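# Test pump bottles, tray the faulty ones

## Task

Five empty pump bottles stand on the table, and one or two of them have a bad pump: once the pump head is pushed down it does not spring back up. Find them and place every faulty bottle in the grey tray. Each working bottle must finish upright on the table and not in the tray. Nothing counts if it stays in place only because the robot is holding it. At the end, open the grippers and move the arms away, and make sure every object settles and stops moving shortly afterwards.

## Robot and tools

Robot: two arms, left_arm and right_arm, each ending in a two-finger parallel gripper. The fingers extend along the gripper's own +z axis and close along its y axis. Cameras: cam_left_wrist and cam_right_wrist, each 504x504, given in that order with every result.

Scene frame (used in the state line): origin on the table surface midway between the arms, +x out over the table, +z up, left_arm on the +y side. The names left and right refer to arms, not to image sides. The state line 'left_arm: ... | right_arm: ...' prints end_effector_position in metres and end_effector_quat_wxyz; this point lies between the pads when closed. Closed fingertips reach about 33 mm past it, fully open about 9 mm. Printed positions can be off, especially at long reach. 'Hand target' lines show the pose the controller is currently driving toward. A 'pose unreachable' line means the clearance check altered or blocked the command for the named arm.

The row (shared by execute_actions and move): one flat list of 18 numbers covering both arms, always all 18 even if one arm is idle. Order: left dx, dy, dz, rx, ry, rz, left gripper position, force_limit, speed, then the same nine for the right arm. All values lie in [-1, 1]. dx..rz are an offset, not an absolute pose: a target relative to that gripper's measured pose at the start of the action, expressed in the gripper's own axes. 1.0 equals 0.6 m for dx, dy, dz and 180 degrees for the rotation; rx, ry, rz form a single rotation vector. Gripper position: +1 fully open (140 mm), about -0.8 pads touching, -1 means close until blocked. force_limit: roughly 14 N at -1, 60 N at 0, 107 N at +1 (for parts up to 40 mm wide). speed: pad gap rate about 30 mm/s at -1, 140 at 0, 250 at +1. A 0 in these three is a real command, so resend an arm's previous gripper numbers to keep it unchanged.

execute_actions(actions): a list of actions; each action is a table of at most 15 rows, one row per 1/30 s step; a shorter table repeats its final row to fill 15 steps. Every row in an action is an offset from that action's start pose, not from the previous row. The first action of a call starts from the last pose reported in this scene. Each step is clipped to within 70 mm and 16 degrees of the measured pose, so big offsets need several actions; after an action an arm continues only to its last clipped pose. An empty list just returns state and images. Position has priority over orientation when both cannot be met. Elbows stop short of full extension.

move(target, speed, blocking): target is one 18-number row as above; its offsets count from the pose in the latest result that showed one. Each gripper travels a straight line toward its target, turning the shorter way; both arms finish together, in 0.5 to 10 s (cut off at 10 s). speed is in m/s, 0.002 to 0.5, default 0.25; rotation limited to twice that in rad/s. Paths ignore obstacles and the other arm; grippers lag, can drift, and can overshoot speed near full reach. Faster contact hits harder; targets far past contact press harder. Gripper numbers are sent at the start. The added 'move:' line gives the ending (done, off_target, moving, held, fault), which limits acted, and each gripper's distance to target. If only one arm is named, the other finished fine. limits=paced: command was clipped; limits=held: a check blocked some steps, after which the arm may jump faster than speed. With blocking=false the result arrives after 0.5 s while motion continues; use wait(0) to poll, and stop or wait before sending rows or moves.

wait(seconds): 0 to 10, arms hold last command; returns early if a running move ends. stop(): brakes the running move (needs braking room); fingers continue. zoom_image(camera, region): region [x0, y0, x1, y1] in pixels of that camera's latest image, origin top-left, at most 504x504. finished_scene(scene): ends the scene after the last command is held; irreversible; result reports success.

Gripping: close with position -1 and confirm object_status 2. Codes: 0 moving, 1 blocked while opening, 2 blocked while closing, 3 reached target or pads met (thin item may still be held). position_measured is in counts, 3 fully open to 230 pads together, not linear. To squeeze harder while status is 2, raise force_limit and toggle position between -1 and -0.98. Closing pushes the fingertips about 24 mm further out, so leave clearance above surfaces.

To keep an arm still: in a reply's first call send the offset back to its desired pose, then zeros in later calls. A blocked arm keeps pushing until commanded otherwise.

Hazards: joint torque reaching its load limit (waist, shoulder 35; upper arm roll 32; elbow 30; forearm roll, wrist pitch, wrist roll 12 N m, including held weight) freezes that arm 10 s and drops the rest of the call. Holding loads heats motors; a MOTOR HOT warning precedes an OVER-TEMPERATURE FAULT that brakes the arm. Avoid arm-to-arm collisions, slams, drops, hard pushes, and anything leaving the table. Occasional disturbances may tug a held part or shove a loose one. The robot keeps its last command while the reply is being written. Joint ranges (rad): waist ±2.744, shoulder ±1.784, upper arm roll ±2.901, elbow -3.042 to -0.152, forearm roll ±2.807, wrist pitch 0.544 to 4.517, wrist roll ±3.016.

Each tool is called after "Emit:" as name([rows], argument=value, ...), one row to a line, values as JSON.

## Session

I'll start by looking at the current state of the scene.

Emit:
execute_actions(actions=[])

Scene clock: 0.00 s.
left_arm: end_effector_position=(+0.0591, +0.7971, +0.2119) position_measured=3 object_status=3 end_effector_quat_wxyz=(+0.393, +0.890, -0.053, +0.223) | right_arm: end_effector_position=(+0.6034, -0.2391, +0.4145) position_measured=3 object_status=3 end_effector_quat_wxyz=(-0.002, +0.954, -0.300, +0.000)
Joint positions: left_arm=[ 1.615  0.659 -0.04  -1.291 -0.262  1.053  0.242] | right_arm=[-0.003 -0.003 -0.003 -1.571  0.003  1.571 -0.793]
Joint velocities: left_arm=[-0.001  0.     0.001  0.001  0.     0.    -0.   ] | right_arm=[ 0.     0.001 -0.    -0.001 -0.    -0.001 -0.   ]
Hand target (left_arm): +0.059, +0.797, +0.212; +0.393, +0.890, -0.053, +0.223
Hand target (right_arm): +0.603, -0.239, +0.415; -0.002, +0.954, -0.300, +0.000

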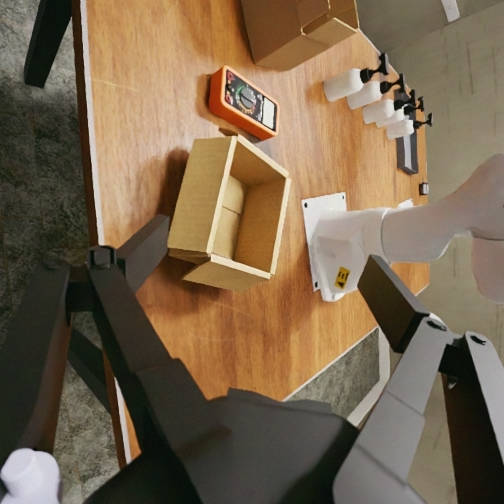

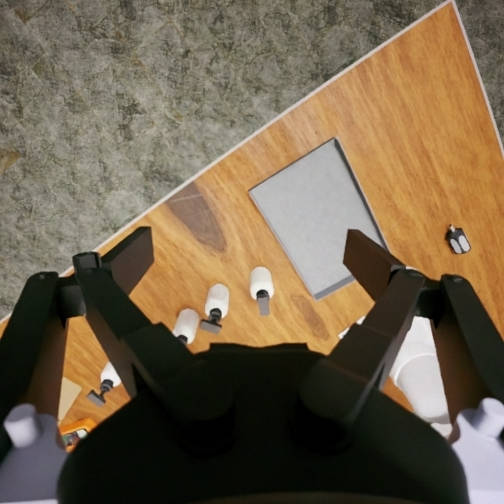

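Emit:
zoom_image(camera="cam_right_wrist", region=[40, 230, 340, 460])

Emit:
zoom_image(camera="cam_left_wrist", region=[290, 30, 470, 210])

Region (40, 230, 340, 460) of cam_right_wrist's 504x504 image, scaled by 1.680, with more detail than that image has; it fills the top 386 rows of this view, and the rest is white.

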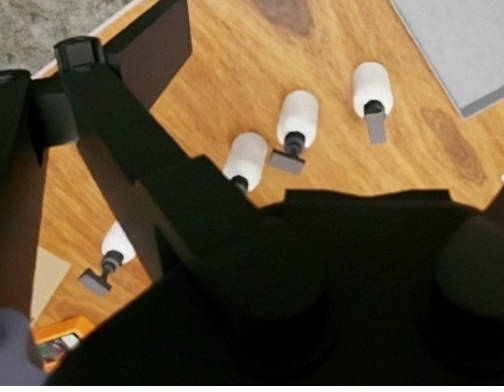

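Region (290, 30, 470, 210) of cam_left_wrist's 504x504 image, scaled by 2.800, with more detail than that image has.

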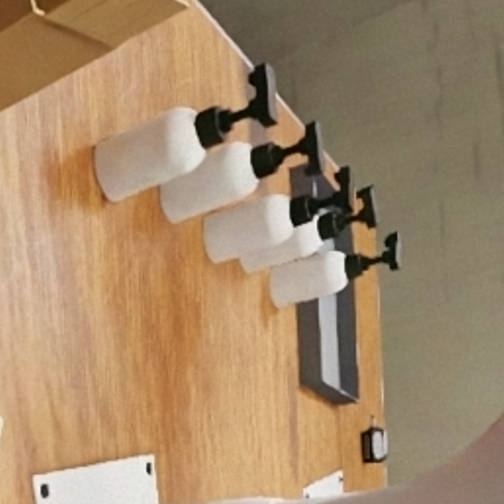

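Emit:
move(target=[0,0,0,0,0,0,1,0,0, -0.342,-0.044,0.024,0,0,-0.194,-1,0,1], speed=0.3)

Scene clock: 69.60 s.
left_arm: end_effector_position=(+0.0591, +0.7971, +0.2119) position_measured=3 object_status=3 end_effector_quat_wxyz=(+0.393, +0.890, -0.053, +0.223) | right_arm: end_effector_position=(+0.4511, -0.0998, +0.3999) position_measured=233 object_status=3 end_effector_quat_wxyz=(+0.000, +1.000, -0.007, -0.000)
Joint positions: left_arm=[ 1.615  0.659 -0.04  -1.291 -0.262  1.053  0.242] | right_arm=[ 0.229 -0.315  0.108 -1.943  0.033  1.629 -1.054]
Joint velocities: left_arm=[-0.001  0.001 -0.002 -0.    -0.001 -0.     0.002] | right_arm=[ 0.003 -0.001 -0.002 -0.001  0.001  0.002 -0.029]
Hand target (left_arm): +0.059, +0.797, +0.212; +0.393, +0.890, -0.053, +0.223
Hand target (right_arm): +0.451, -0.099, +0.400; -0.002, +1.000, -0.001, +0.000
Off the commanded pose (left_arm): 0.000 m, 0 deg.
Off the commanded pose (right_arm): 0.001 m, 1 deg.
move: done

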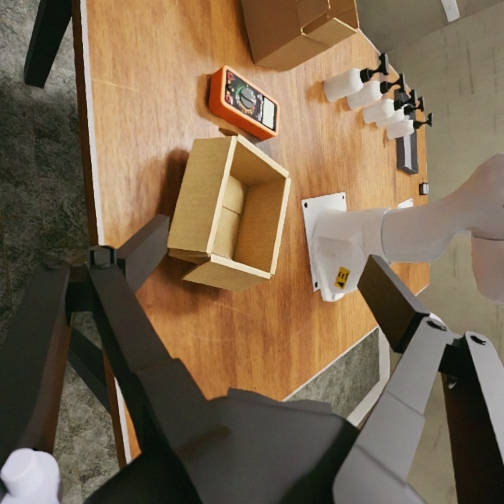

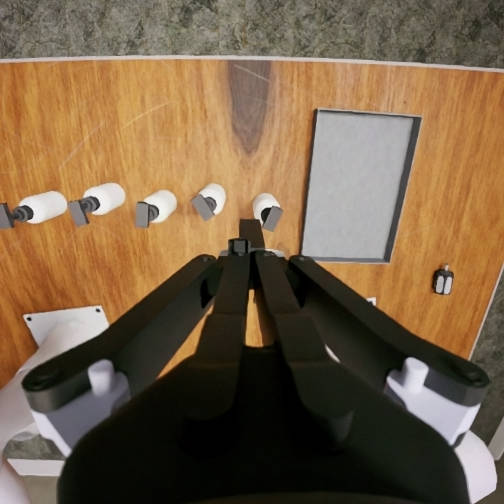

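Emit:
zoom_image(camera="cam_right_wrist", region=[120, 150, 320, 280])

Emit:
zoom_image(camera="cam_right_wrist", region=[0, 150, 200, 280])

Emit:
zoom_image(camera="cam_right_wrist", region=[270, 80, 480, 310])

Region (120, 150, 320, 280) of cam_right_wrist's 504x504 image, scaled by 2.520, with more detail than that image has; it fills the top 328 rows of this view, and the rest is white.

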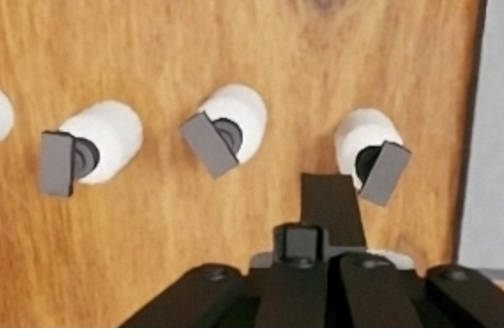

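Region (0, 150, 200, 280) of cam_right_wrist's 504x504 image, scaled by 2.520, with more detail than that image has; it fills the top 328 rows of this view, and the rest is white.

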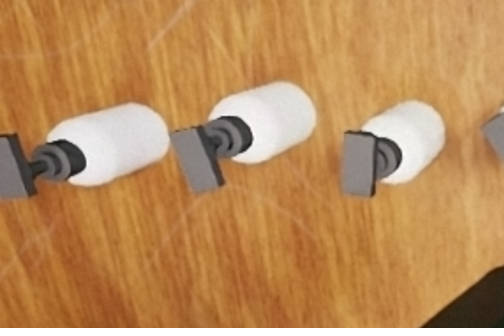

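Region (270, 80, 480, 310) of cam_right_wrist's 504x504 image, scaled by 2.191, with more detail than that image has; it fills the left 460 columns of this view, and the rest is white.

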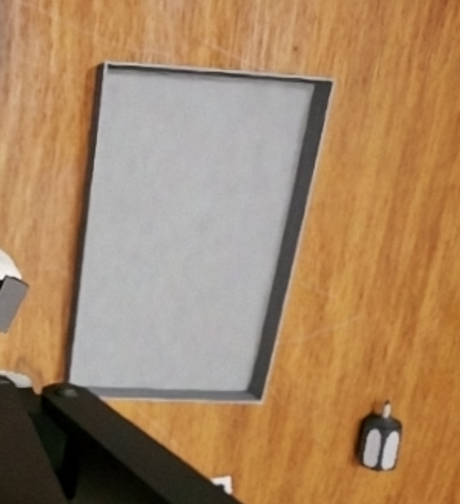

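Emit:
move(target=[0.488,0.444,0.7075,0.2599,-0.1474,-0.035,-1,0,1, -0.085,0.045,0.2167,0,0,-0.0045,-1,0,1], speed=0.3)

Scene clock: 172.33 s.
left_arm: end_effector_position=(+0.3948, +0.3341, +0.2510) position_measured=233 object_status=3 end_effector_quat_wxyz=(+0.002, +1.000, -0.007, -0.006) | right_arm: end_effector_position=(+0.3997, -0.1270, +0.2700) position_measured=233 object_status=3 end_effector_quat_wxyz=(+0.003, +1.000, -0.001, -0.001)
Joint positions: left_arm=[ 1.215 -1.313 -0.922 -2.493 -0.888  1.41  -0.708] | right_arm=[ 0.245 -0.491  0.108 -2.429  0.05   1.936 -1.072]
Joint velocities: left_arm=[ 0.001 -0.     0.001 -0.    -0.    -0.005 -0.028] | right_arm=[-0.     0.002  0.    -0.001 -0.001  0.001 -0.002]
Hand target (left_arm): +0.396, +0.333, +0.251; +0.003, +1.000, -0.001, -0.006
Hand target (right_arm): +0.400, -0.126, +0.270; +0.000, +1.000, +0.000, -0.000
Off the commanded pose (left_arm): 0.020 m, 1 deg.
Off the commanded pose (right_arm): 0.001 m, 0 deg.
move: off_target (left_arm)

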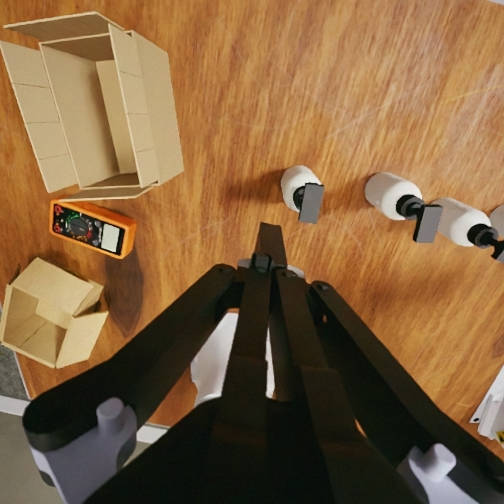

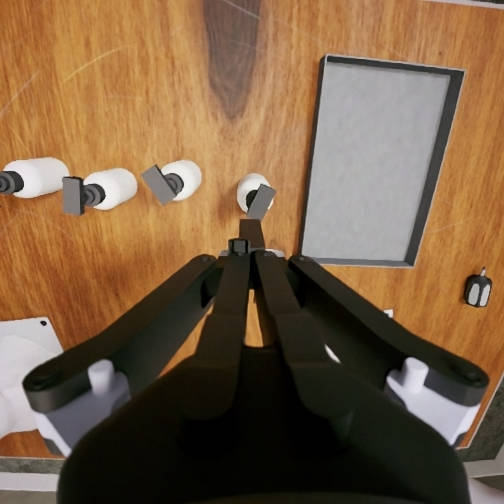

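Emit:
zoom_image(camera="cam_right_wrist", region=[130, 140, 310, 260])

Emit:
zoom_image(camera="cam_right_wrist", region=[0, 140, 180, 260])

Emit:
zoom_image(camera="cam_left_wrist", region=[230, 140, 410, 280])

Emit:
zoom_image(camera="cam_left_wrist", region=[344, 150, 504, 280])

Region (130, 140, 310, 260) of cam_right_wrist's 504x504 image, scaled by 2.800, with more detail than that image has.

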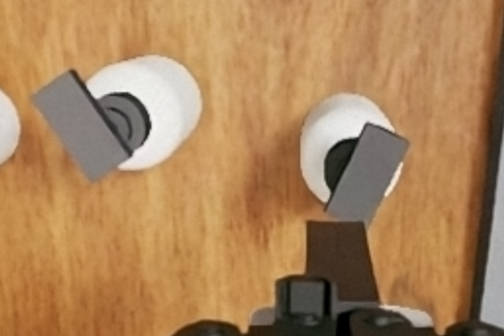

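Region (0, 140, 180, 260) of cam_right_wrist's 504x504 image, scaled by 2.800, with more detail than that image has.

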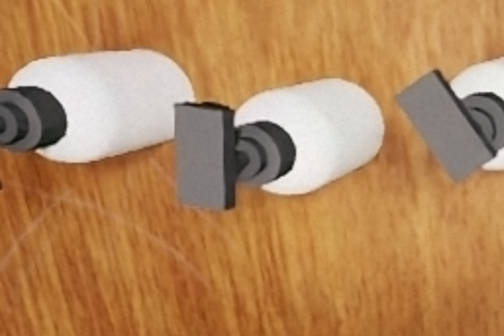

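Region (230, 140, 410, 280) of cam_left_wrist's 504x504 image, scaled by 2.800, with more detail than that image has.

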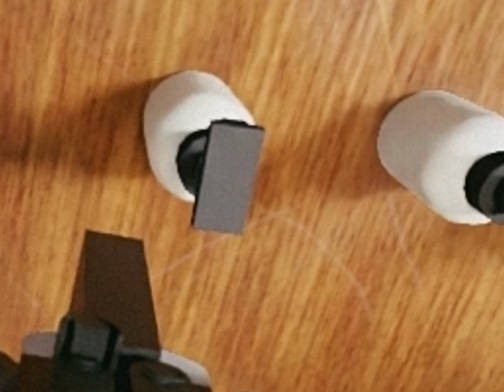

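Region (344, 150, 504, 280) of cam_left_wrist's 504x504 image, scaled by 3.150, with more detail than that image has; it fills the top 410 rows of this view, and the rest is white.

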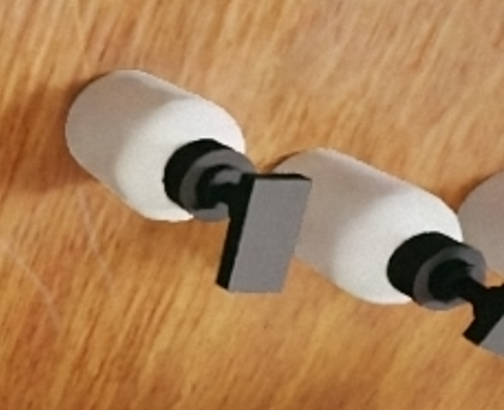

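Emit:
zoom_image(camera="cam_right_wrist", region=[280, 30, 504, 320])

Region (280, 30, 504, 320) of cam_right_wrist's 504x504 image, scaled by 1.738, with more detail than that image has; it fills the left 389 columns of this view, and the rest is white.

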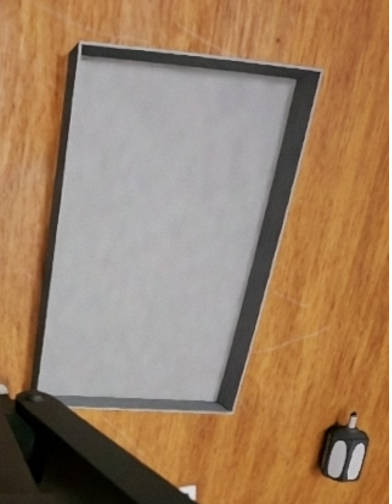

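Emit:
move(target=[0.0035,0.070,0.0933,0.0013,0.0038,-0.0045,-1,0,1, 0.004,0.0133,0.125,0.002,0,0,-1,0,1], speed=0.2)

Scene clock: 246.97 s.
left_arm: end_effector_position=(+0.3957, +0.2931, +0.1961) position_measured=233 object_status=3 end_effector_quat_wxyz=(-0.001, +1.000, -0.006, -0.000) | right_arm: end_effector_position=(+0.4012, -0.1354, +0.1961) position_measured=233 object_status=3 end_effector_quat_wxyz=(+0.000, +1.000, -0.003, -0.001)
Joint positions: left_arm=[ 1.113 -1.429 -1.043 -2.587 -1.042  1.429 -0.781] | right_arm=[ 0.242 -0.436  0.099 -2.579  0.05   2.142 -1.086]
Joint velocities: left_arm=[ 0.001  0.    -0.001 -0.001 -0.003 -0.001 -0.015] | right_arm=[-0.001  0.001  0.    -0.    -0.     0.011 -0.003]
Hand target (left_arm): +0.396, +0.294, +0.195; +0.000, +1.000, +0.000, +0.000
Hand target (right_arm): +0.402, -0.136, +0.195; -0.000, +1.000, -0.001, -0.001
Off the commanded pose (left_arm): 0.001 m, 1 deg.
Off the commanded pose (right_arm): 0.001 m, 0 deg.
move: done

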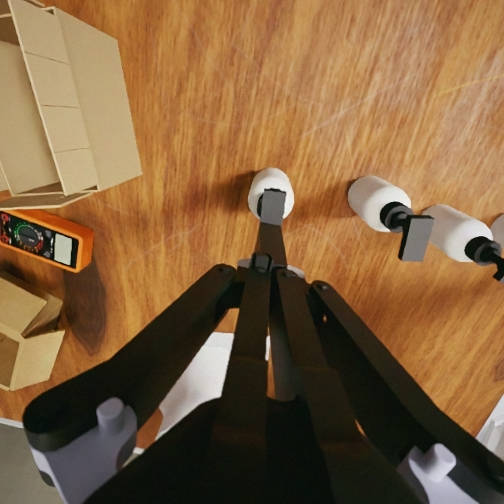

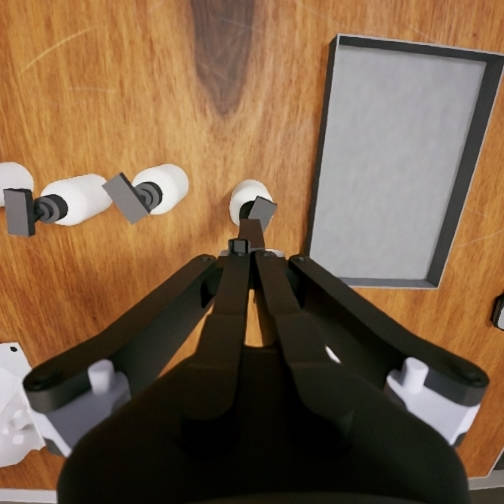

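Emit:
zoom_image(camera="cam_right_wrist", region=[200, 160, 310, 270])

Emit:
zoom_image(camera="cam_left_wrist", region=[220, 150, 330, 260])

Region (200, 160, 310, 270) of cam_right_wrist's 504x504 image, scaled by 4.582, with more detail than that image has.

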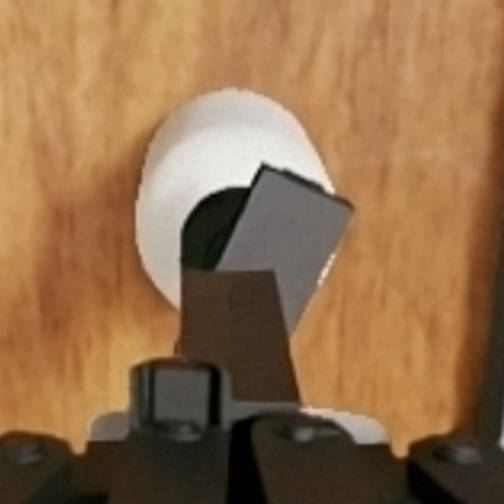

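Region (220, 150, 330, 260) of cam_left_wrist's 504x504 image, scaled by 4.582, with more detail than that image has.

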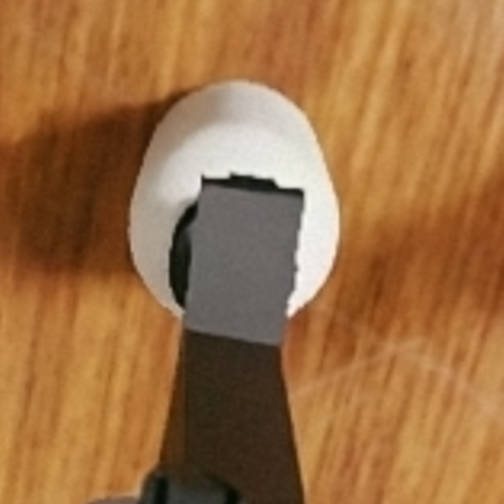

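Emit:
move(target=[0.002,0,0.05,0,0,-0.004,-1,0,1, -0.008,0.002,0.05,0,0,-0.002,-1,0,1], speed=0.05)

Scene clock: 262.93 s.
left_arm: end_effector_position=(+0.3963, +0.2934, +0.1673) position_measured=233 object_status=3 end_effector_quat_wxyz=(-0.000, +1.000, -0.000, -0.002) | right_arm: end_effector_position=(+0.3977, -0.1372, +0.1688) position_measured=233 object_status=3 end_effector_quat_wxyz=(+0.000, +1.000, -0.001, -0.000)
Joint positions: left_arm=[ 1.105 -1.449 -1.115 -2.626 -1.109  1.459 -0.785] | right_arm=[ 0.246 -0.412  0.1   -2.635  0.05   2.224 -1.087]
Joint velocities: left_arm=[-0.001 -0.004 -0.001 -0.001 -0.008  0.003 -0.001] | right_arm=[ 0.002  0.001 -0.001 -0.002  0.001  0.014 -0.   ]
Hand target (left_arm): +0.397, +0.294, +0.166; -0.001, +1.000, +0.000, -0.000
Hand target (right_arm): +0.396, -0.137, +0.166; +0.001, +1.000, +0.000, -0.001
Off the commanded pose (left_arm): 0.001 m, 0 deg.
Off the commanded pose (right_arm): 0.003 m, 0 deg.
move: done

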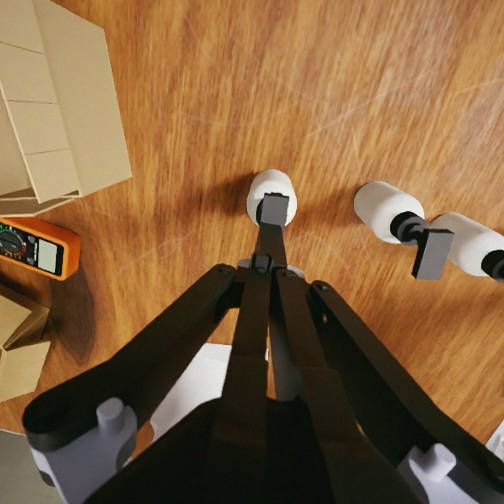

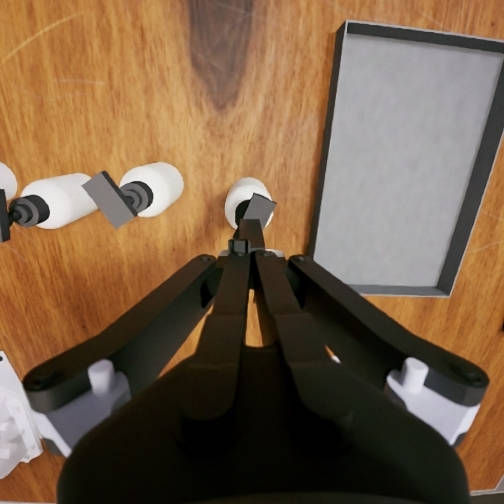

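Emit:
move(target=[0,0,0.02,0,0,0,-1,0,1, -0.002,0,0.02,0,0,0,-1,0,1], speed=0.04)

Scene clock: 265.13 s.
left_arm: end_effector_position=(+0.3968, +0.2934, +0.1575) position_measured=233 object_status=3 end_effector_quat_wxyz=(-0.001, +1.000, -0.000, -0.002) | right_arm: end_effector_position=(+0.3988, -0.1369, +0.1605) position_measured=233 object_status=3 end_effector_quat_wxyz=(-0.001, +1.000, -0.002, +0.002)
Joint positions: left_arm=[ 1.101 -1.453 -1.141 -2.638 -1.132  1.471 -0.785] | right_arm=[ 0.247 -0.4    0.1   -2.65   0.05   2.256 -1.087]
Joint velocities: left_arm=[-0.003  0.001 -0.002 -0.    -0.006  0.009 -0.001] | right_arm=[ 0.001  0.     0.    -0.004 -0.     0.01  -0.   ]
Hand target (left_arm): +0.396, +0.294, +0.155; -0.001, +1.000, -0.000, -0.002
Hand target (right_arm): +0.396, -0.137, +0.157; +0.000, +1.000, -0.002, -0.000
Off the commanded pose (left_arm): 0.002 m, 0 deg.
Off the commanded pose (right_arm): 0.004 m, 0 deg.
move: off_target (right_arm)

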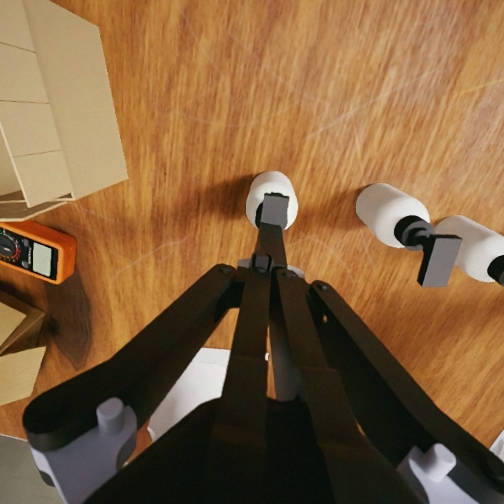

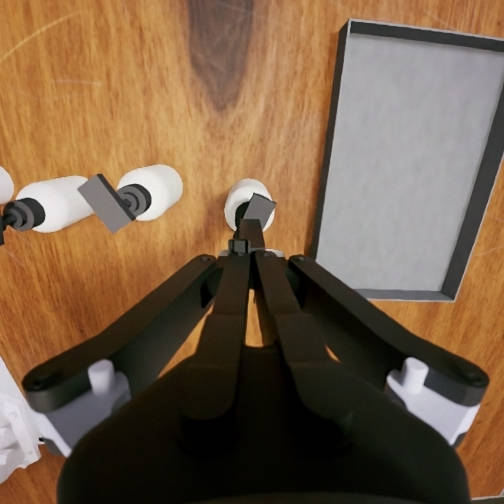

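Emit:
move(target=[0,0,0.016,0,0,0,-1,0,1, -0.003,0,0.014,0,0,0,-1,0,1], speed=0.04)

Scene clock: 269.50 s.
left_arm: end_effector_position=(+0.4028, +0.2941, +0.1566) position_measured=233 object_status=3 end_effector_quat_wxyz=(-0.006, +1.000, -0.004, +0.007) | right_arm: end_effector_position=(+0.4017, -0.1356, +0.1587) position_measured=233 object_status=3 end_effector_quat_wxyz=(-0.004, +1.000, -0.002, +0.008)
Joint positions: left_arm=[ 1.094 -1.455 -1.148 -2.64  -1.145  1.495 -0.785] | right_arm=[ 0.247 -0.399  0.1   -2.657  0.05   2.279 -1.087]
Joint velocities: left_arm=[-0.008  0.    -0.004 -0.002 -0.005  0.02   0.001] | right_arm=[-0.001 -0.     0.    -0.003 -0.002  0.012 -0.   ]
Hand target (left_arm): +0.397, +0.294, +0.148; -0.001, +1.000, +0.000, -0.002
Hand target (right_arm): +0.397, -0.137, +0.152; -0.001, +1.000, -0.002, +0.002
Off the commanded pose (left_arm): 0.011 m, 1 deg.
Off the commanded pose (right_arm): 0.008 m, 1 deg.
move: off_target (left_arm, right_arm)

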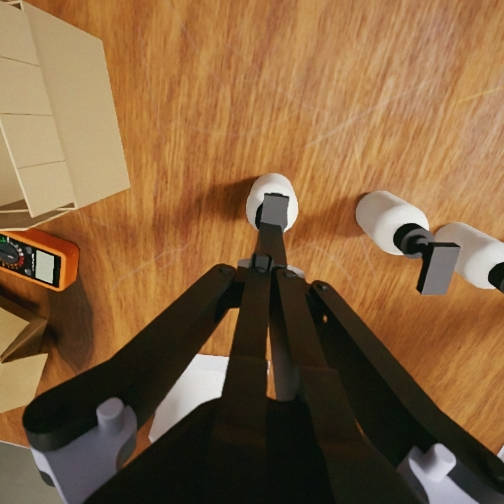

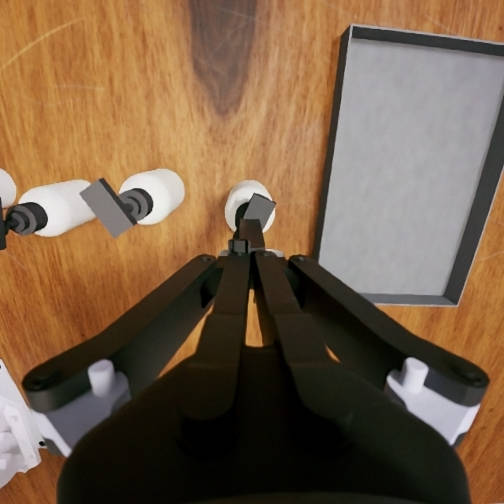

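Emit:
move(target=[0,0,-0.065,-0.004,-0.0045,-0.0025,-1,0,1, 0,0,-0.062,-0.0025,-0.005,-0.001,-1,0,1], speed=0.12)

Scene clock: 272.43 s.
left_arm: end_effector_position=(+0.4029, +0.2928, +0.1944) position_measured=233 object_status=3 end_effector_quat_wxyz=(+0.000, +1.000, -0.003, +0.001) | right_arm: end_effector_position=(+0.4009, -0.1348, +0.1949) position_measured=233 object_status=3 end_effector_quat_wxyz=(-0.001, +1.000, -0.001, +0.001)
Joint positions: left_arm=[ 1.125 -1.417 -1.056 -2.575 -1.053  1.441 -0.79 ] | right_arm=[ 0.247 -0.44   0.097 -2.587  0.05   2.152 -1.087]
Joint velocities: left_arm=[ 0.001 -0.001 -0.002  0.     0.001 -0.005 -0.003] | right_arm=[-0.001 -0.    -0.001  0.001 -0.001 -0.01   0.001]
Hand target (left_arm): +0.402, +0.292, +0.195; +0.001, +1.000, +0.000, -0.000
Hand target (right_arm): +0.401, -0.136, +0.196; -0.001, +1.000, -0.000, +0.000
Off the commanded pose (left_arm): 0.002 m, 0 deg.
Off the commanded pose (right_arm): 0.002 m, 0 deg.
move: done

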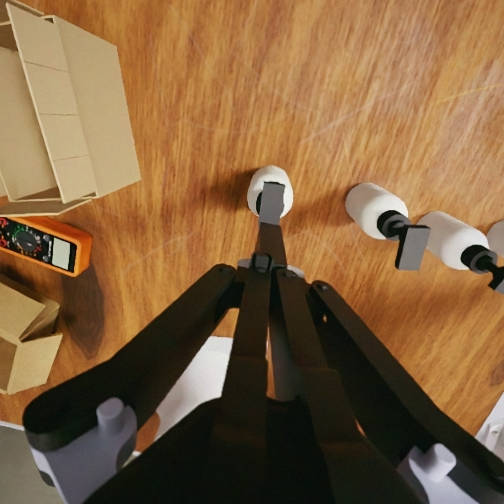

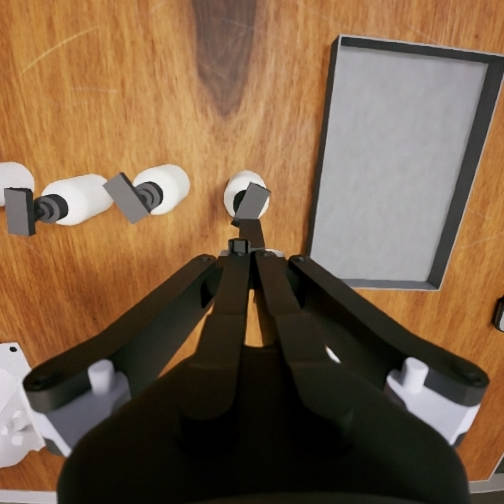

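Emit:
zoom_image(camera="cam_right_wrist", region=[200, 160, 310, 270])

Emit:
zoom_image(camera="cam_left_wrist", region=[220, 150, 330, 260])

Emit:
zoom_image(camera="cam_right_wrist", region=[80, 140, 220, 250])

Emit:
zoom_image(camera="cam_left_wrist", region=[330, 160, 504, 300])

Region (200, 160, 310, 270) of cam_right_wrist's 504x504 image, scaled by 4.582, with more detail than that image has.

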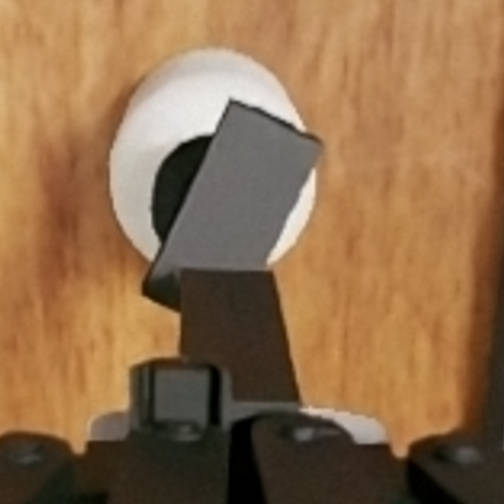

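Region (220, 150, 330, 260) of cam_left_wrist's 504x504 image, scaled by 4.582, with more detail than that image has.

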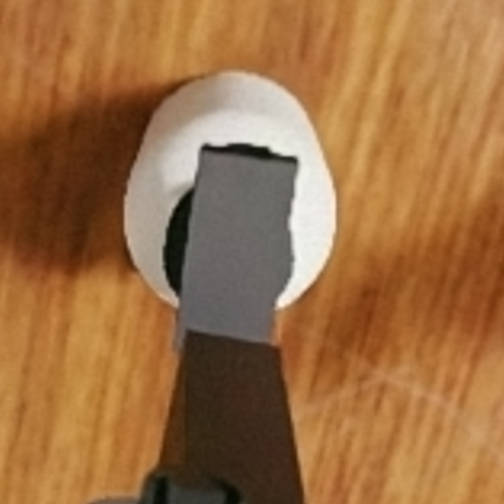

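Region (80, 140, 220, 250) of cam_right_wrist's 504x504 image, scaled by 3.600, with more detail than that image has; it fills the top 396 rows of this view, and the rest is white.

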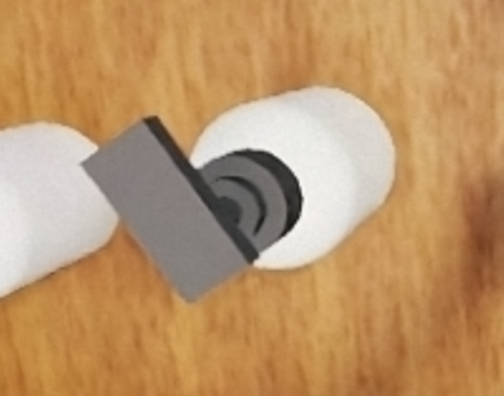

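Region (330, 160, 504, 300) of cam_left_wrist's 504x504 image, scaled by 2.897, with more detail than that image has; it fills the top 406 rows of this view, and the rest is white.

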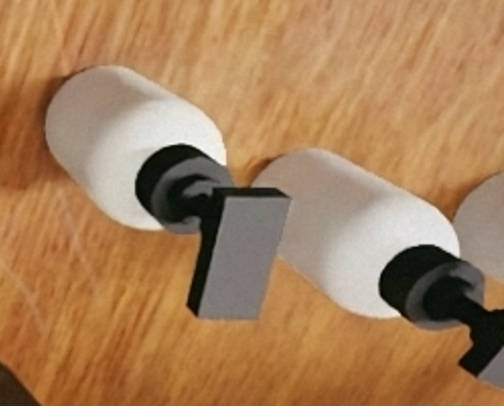

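Emit:
move(target=[0.0235,0.21,-0.001,0,0,-0.002,-1,0,1, 0.032,-0.1665,0,0,0,0,-1,0,1], speed=0.2)

Scene clock: 346.73 s.
left_arm: end_effector_position=(+0.4159, +0.1693, +0.1936) position_measured=233 object_status=3 end_effector_quat_wxyz=(-0.001, +1.000, -0.006, +0.000) | right_arm: end_effector_position=(+0.4198, -0.0357, +0.1946) position_measured=233 object_status=3 end_effector_quat_wxyz=(-0.001, +1.000, +0.002, -0.001)
Joint positions: left_arm=[ 0.996 -1.494 -1.115 -2.437 -1.164  1.344 -1.062] | right_arm=[ 0.275 -0.213  0.228 -2.371  0.061  2.163 -0.936]
Joint velocities: left_arm=[-0.001  0.001 -0.     0.001  0.001  0.    -0.029] | right_arm=[-0.001  0.002 -0.    -0.    -0.001  0.     0.017]
Hand target (left_arm): +0.416, +0.168, +0.193; -0.000, +1.000, -0.000, -0.001
Hand target (right_arm): +0.421, -0.035, +0.195; -0.001, +1.000, -0.001, +0.001
Off the commanded pose (left_arm): 0.003 m, 1 deg.
Off the commanded pose (right_arm): 0.001 m, 0 deg.
move: done

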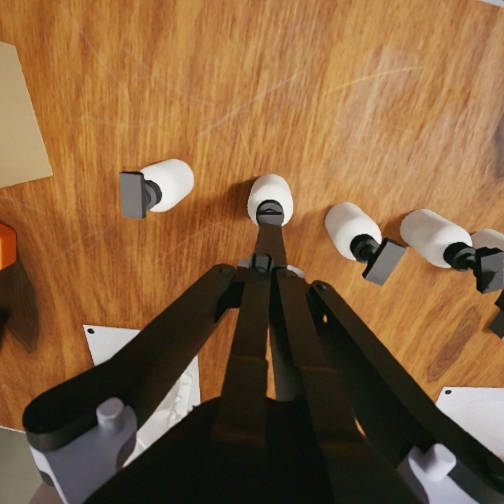

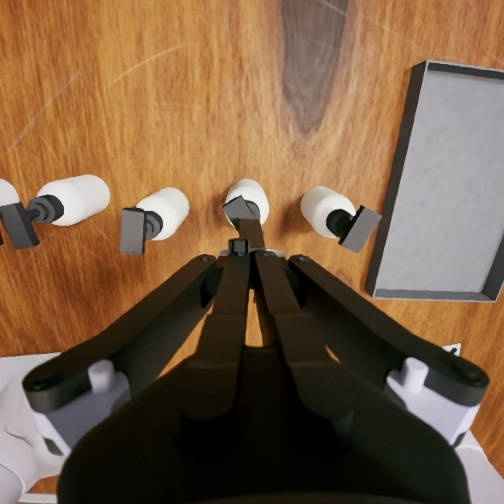

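Emit:
zoom_image(camera="cam_left_wrist", region=[100, 140, 330, 270])

Emit:
zoom_image(camera="cam_right_wrist", region=[100, 160, 400, 270])

Emit:
zoom_image(camera="cam_right_wrist", region=[200, 160, 310, 270])

Emit:
zoom_image(camera="cam_left_wrist", region=[220, 150, 330, 260])

Region (100, 140, 330, 270) of cam_left_wrist's 504x504 image, scaled by 2.191, with more detail than that image has; it fills the top 285 rows of this view, and the rest is white.

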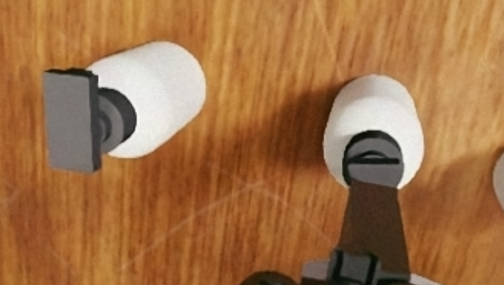

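Region (100, 160, 400, 270) of cam_right_wrist's 504x504 image, scaled by 1.680, with more detail than that image has; it fills the top 185 rows of this view, and the rest is white.

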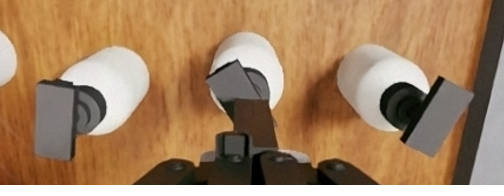

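Region (200, 160, 310, 270) of cam_right_wrist's 504x504 image, scaled by 4.582, with more detail than that image has.

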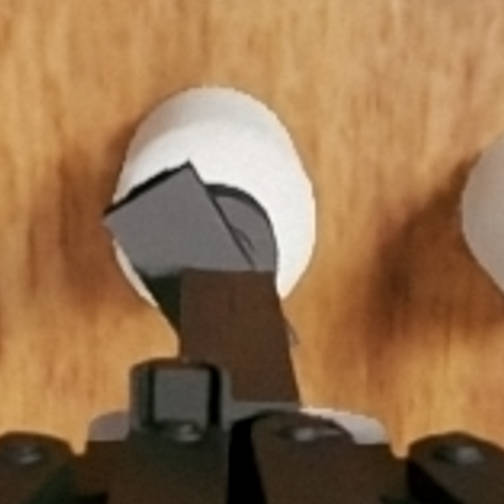

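Region (220, 150, 330, 260) of cam_left_wrist's 504x504 image, scaled by 4.582, with more detail than that image has.

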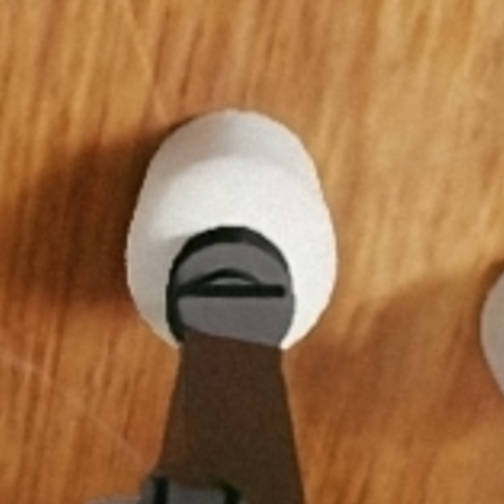

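Emit:
move(target=[0,0.001,0.0693,0,0,-0.004,-1,0,1, 0,-0.005,0.0693,0,0,0.001,-1,0,1], speed=0.06)

Emit:
move(target=[0,0,-0.065,0,0,0,-1,0,1, 0,0,-0.062,0,0,0,-1,0,1], speed=0.12)

Scene clock: 361.87 s.
left_arm: end_effector_position=(+0.4189, +0.1692, +0.1582) position_measured=233 object_status=3 end_effector_quat_wxyz=(-0.002, +1.000, -0.001, +0.005) | right_arm: end_effector_position=(+0.4229, -0.0309, +0.1590) position_measured=233 object_status=3 end_effector_quat_wxyz=(-0.005, +1.000, +0.000, +0.003)
Joint positions: left_arm=[ 0.972 -1.53  -1.195 -2.486 -1.245  1.389 -1.07 ] | right_arm=[ 0.275 -0.156  0.236 -2.413  0.053  2.272 -0.924]
Joint velocities: left_arm=[-0.004  0.    -0.001 -0.002 -0.004  0.01  -0.001] | right_arm=[-0.     0.003  0.    -0.001 -0.001  0.013  0.004]
Hand target (left_arm): +0.416, +0.170, +0.153; -0.001, +1.000, +0.001, +0.000
Hand target (right_arm): +0.420, -0.033, +0.153; -0.001, +1.000, +0.000, -0.000
Off the commanded pose (left_arm): 0.007 m, 1 deg.
Off the commanded pose (right_arm): 0.007 m, 1 deg.
move: off_target (left_arm, right_arm)

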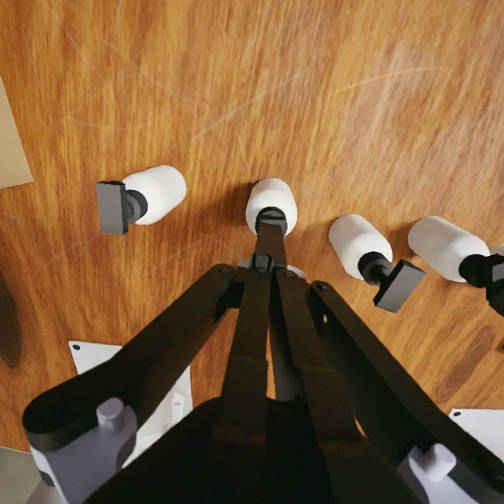

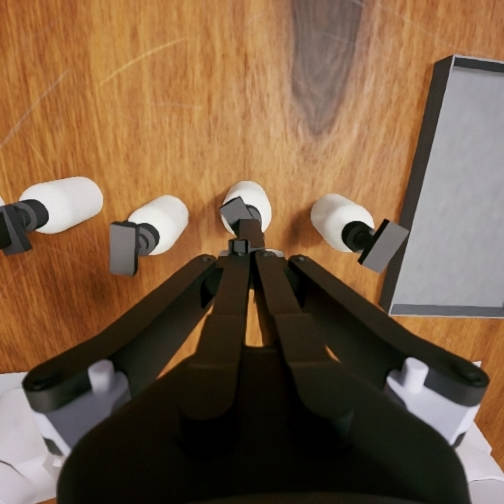

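Scene clock: 362.83 s.
left_arm: end_effector_position=(+0.4189, +0.1682, +0.1959) position_measured=233 object_status=3 end_effector_quat_wxyz=(-0.002, +1.000, -0.004, +0.007) | right_arm: end_effector_position=(+0.4231, -0.0308, +0.1954) position_measured=233 object_status=3 end_effector_quat_wxyz=(-0.005, +1.000, +0.000, +0.005)
Joint positions: left_arm=[ 0.992 -1.496 -1.111 -2.436 -1.167  1.352 -1.07 ] | right_arm=[ 0.275 -0.208  0.233 -2.366  0.059  2.177 -0.928]
Joint velocities: left_arm=[ 0.001  0.     0.001  0.001  0.003 -0.005  0.   ] | right_arm=[-0.001 -0.001 -0.001 -0.001  0.002 -0.012 -0.003]
Hand target (left_arm): +0.418, +0.168, +0.197; -0.002, +1.000, -0.002, +0.005
Hand target (right_arm): +0.423, -0.031, +0.196; -0.005, +1.000, +0.001, +0.003
Off the commanded pose (left_arm): 0.002 m, 0 deg.
Off the commanded pose (right_arm): 0.001 m, 0 deg.
move: done

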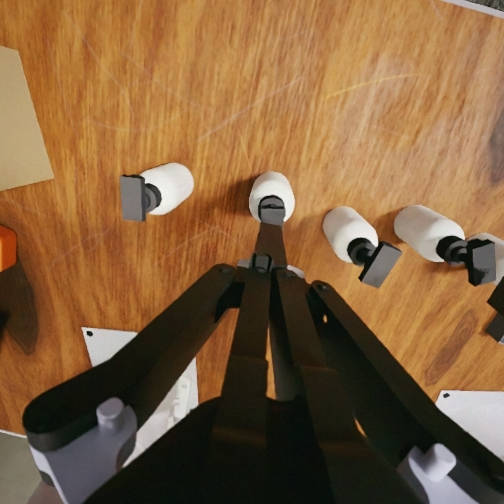

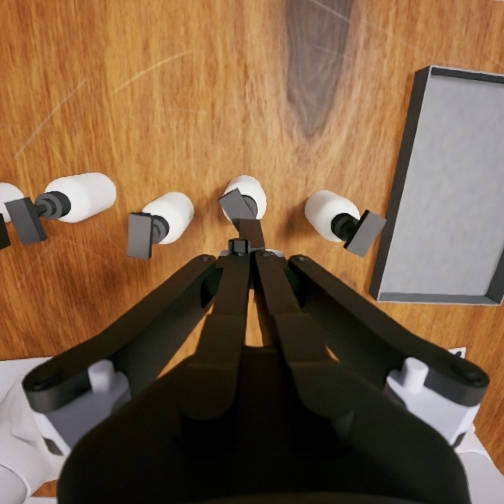

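Emit:
zoom_image(camera="cam_right_wrist", region=[0, 160, 210, 270])

Emit:
zoom_image(camera="cam_left_wrist", region=[310, 190, 504, 320])

Emit:
zoom_image(camera="cam_left_wrist", region=[100, 150, 220, 240])

Region (0, 160, 210, 270) of cam_right_wrist's 504x504 image, scaled by 2.400, with more detail than that image has; it fills the top 264 rows of this view, and the rest is white.

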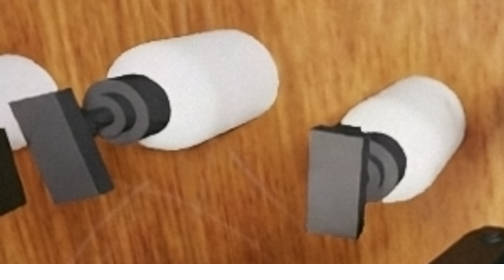

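Region (310, 190, 504, 320) of cam_left_wrist's 504x504 image, scaled by 2.598, with more detail than that image has; it fills the top 338 rows of this view, and the rest is white.

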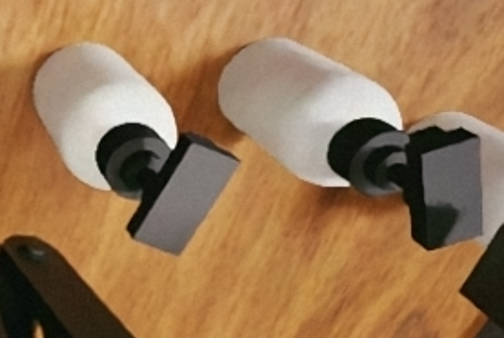

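Region (100, 150, 220, 240) of cam_left_wrist's 504x504 image, scaled by 4.200, with more detail than that image has; it fills the top 378 rows of this view, and the rest is white.

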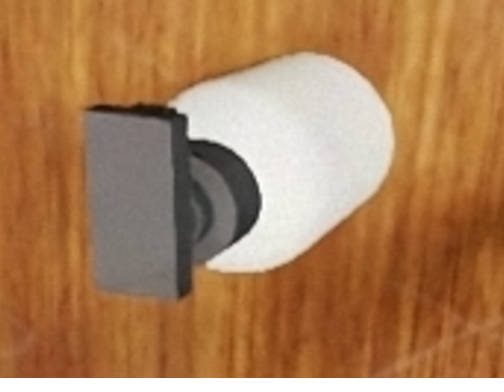

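Emit:
move(target=[-0.215,-0.42,-0.123,-0.0013,-0.0045,-0.0025,-1,0,1, -0.02,-0.1665,0,-0.0032,-0.0032,0,-1,0,1], speed=0.35)

Scene clock: 396.60 s.
left_arm: end_effector_position=(+0.2922, +0.4138, +0.2707) position_measured=233 object_status=3 end_effector_quat_wxyz=(+0.004, +1.000, +0.006, +0.003) | right_arm: end_effector_position=(+0.4125, +0.0688, +0.1961) position_measured=233 object_status=3 end_effector_quat_wxyz=(-0.001, +1.000, +0.002, -0.000)
Joint positions: left_arm=[ 1.106 -1.275 -0.607 -2.691 -0.589  1.488 -0.587] | right_arm=[ 0.327 -0.013  0.343 -2.147  0.008  2.137 -0.735]
Joint velocities: left_arm=[-0.003 -0.     0.003 -0.     0.006  0.01   0.024] | right_arm=[ 0.     0.001 -0.001  0.001 -0.    -0.001  0.017]
Hand target (left_arm): +0.291, +0.415, +0.270; +0.003, +1.000, -0.000, +0.003
Hand target (right_arm): +0.412, +0.069, +0.196; +0.001, +1.000, +0.000, -0.000
Off the commanded pose (left_arm): 0.008 m, 1 deg.
Off the commanded pose (right_arm): 0.001 m, 0 deg.
move: off_target (left_arm)

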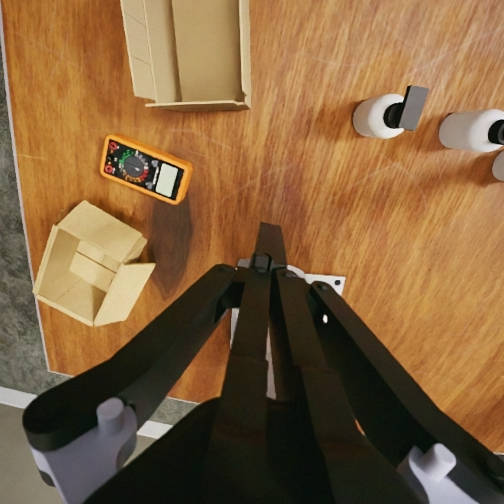

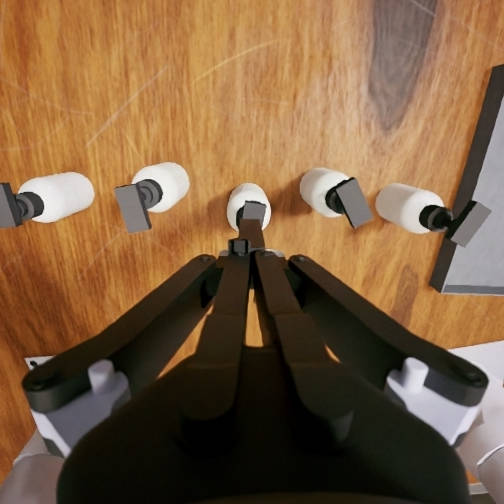

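Emit:
zoom_image(camera="cam_right_wrist", region=[200, 160, 310, 270])

Emit:
zoom_image(camera="cam_right_wrist", region=[0, 145, 210, 255])

Emit:
zoom_image(camera="cam_right_wrist", region=[290, 150, 504, 260])

Region (200, 160, 310, 270) of cam_right_wrist's 504x504 image, scaled by 4.582, with more detail than that image has.

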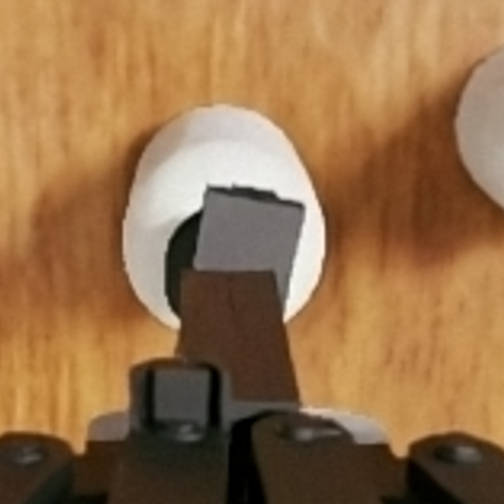

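Region (0, 145, 210, 255) of cam_right_wrist's 504x504 image, scaled by 2.400, with more detail than that image has; it fills the top 264 rows of this view, and the rest is white.

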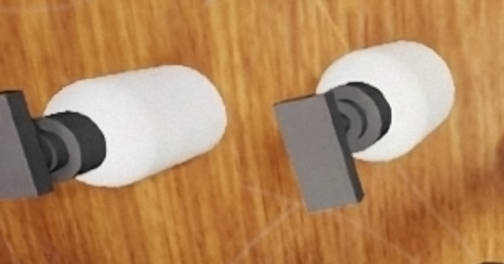

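Region (290, 150, 504, 260) of cam_right_wrist's 504x504 image, scaled by 2.355, with more detail than that image has; it fills the top 259 rows of this view, and the rest is white.

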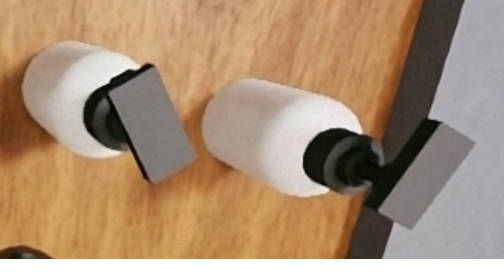

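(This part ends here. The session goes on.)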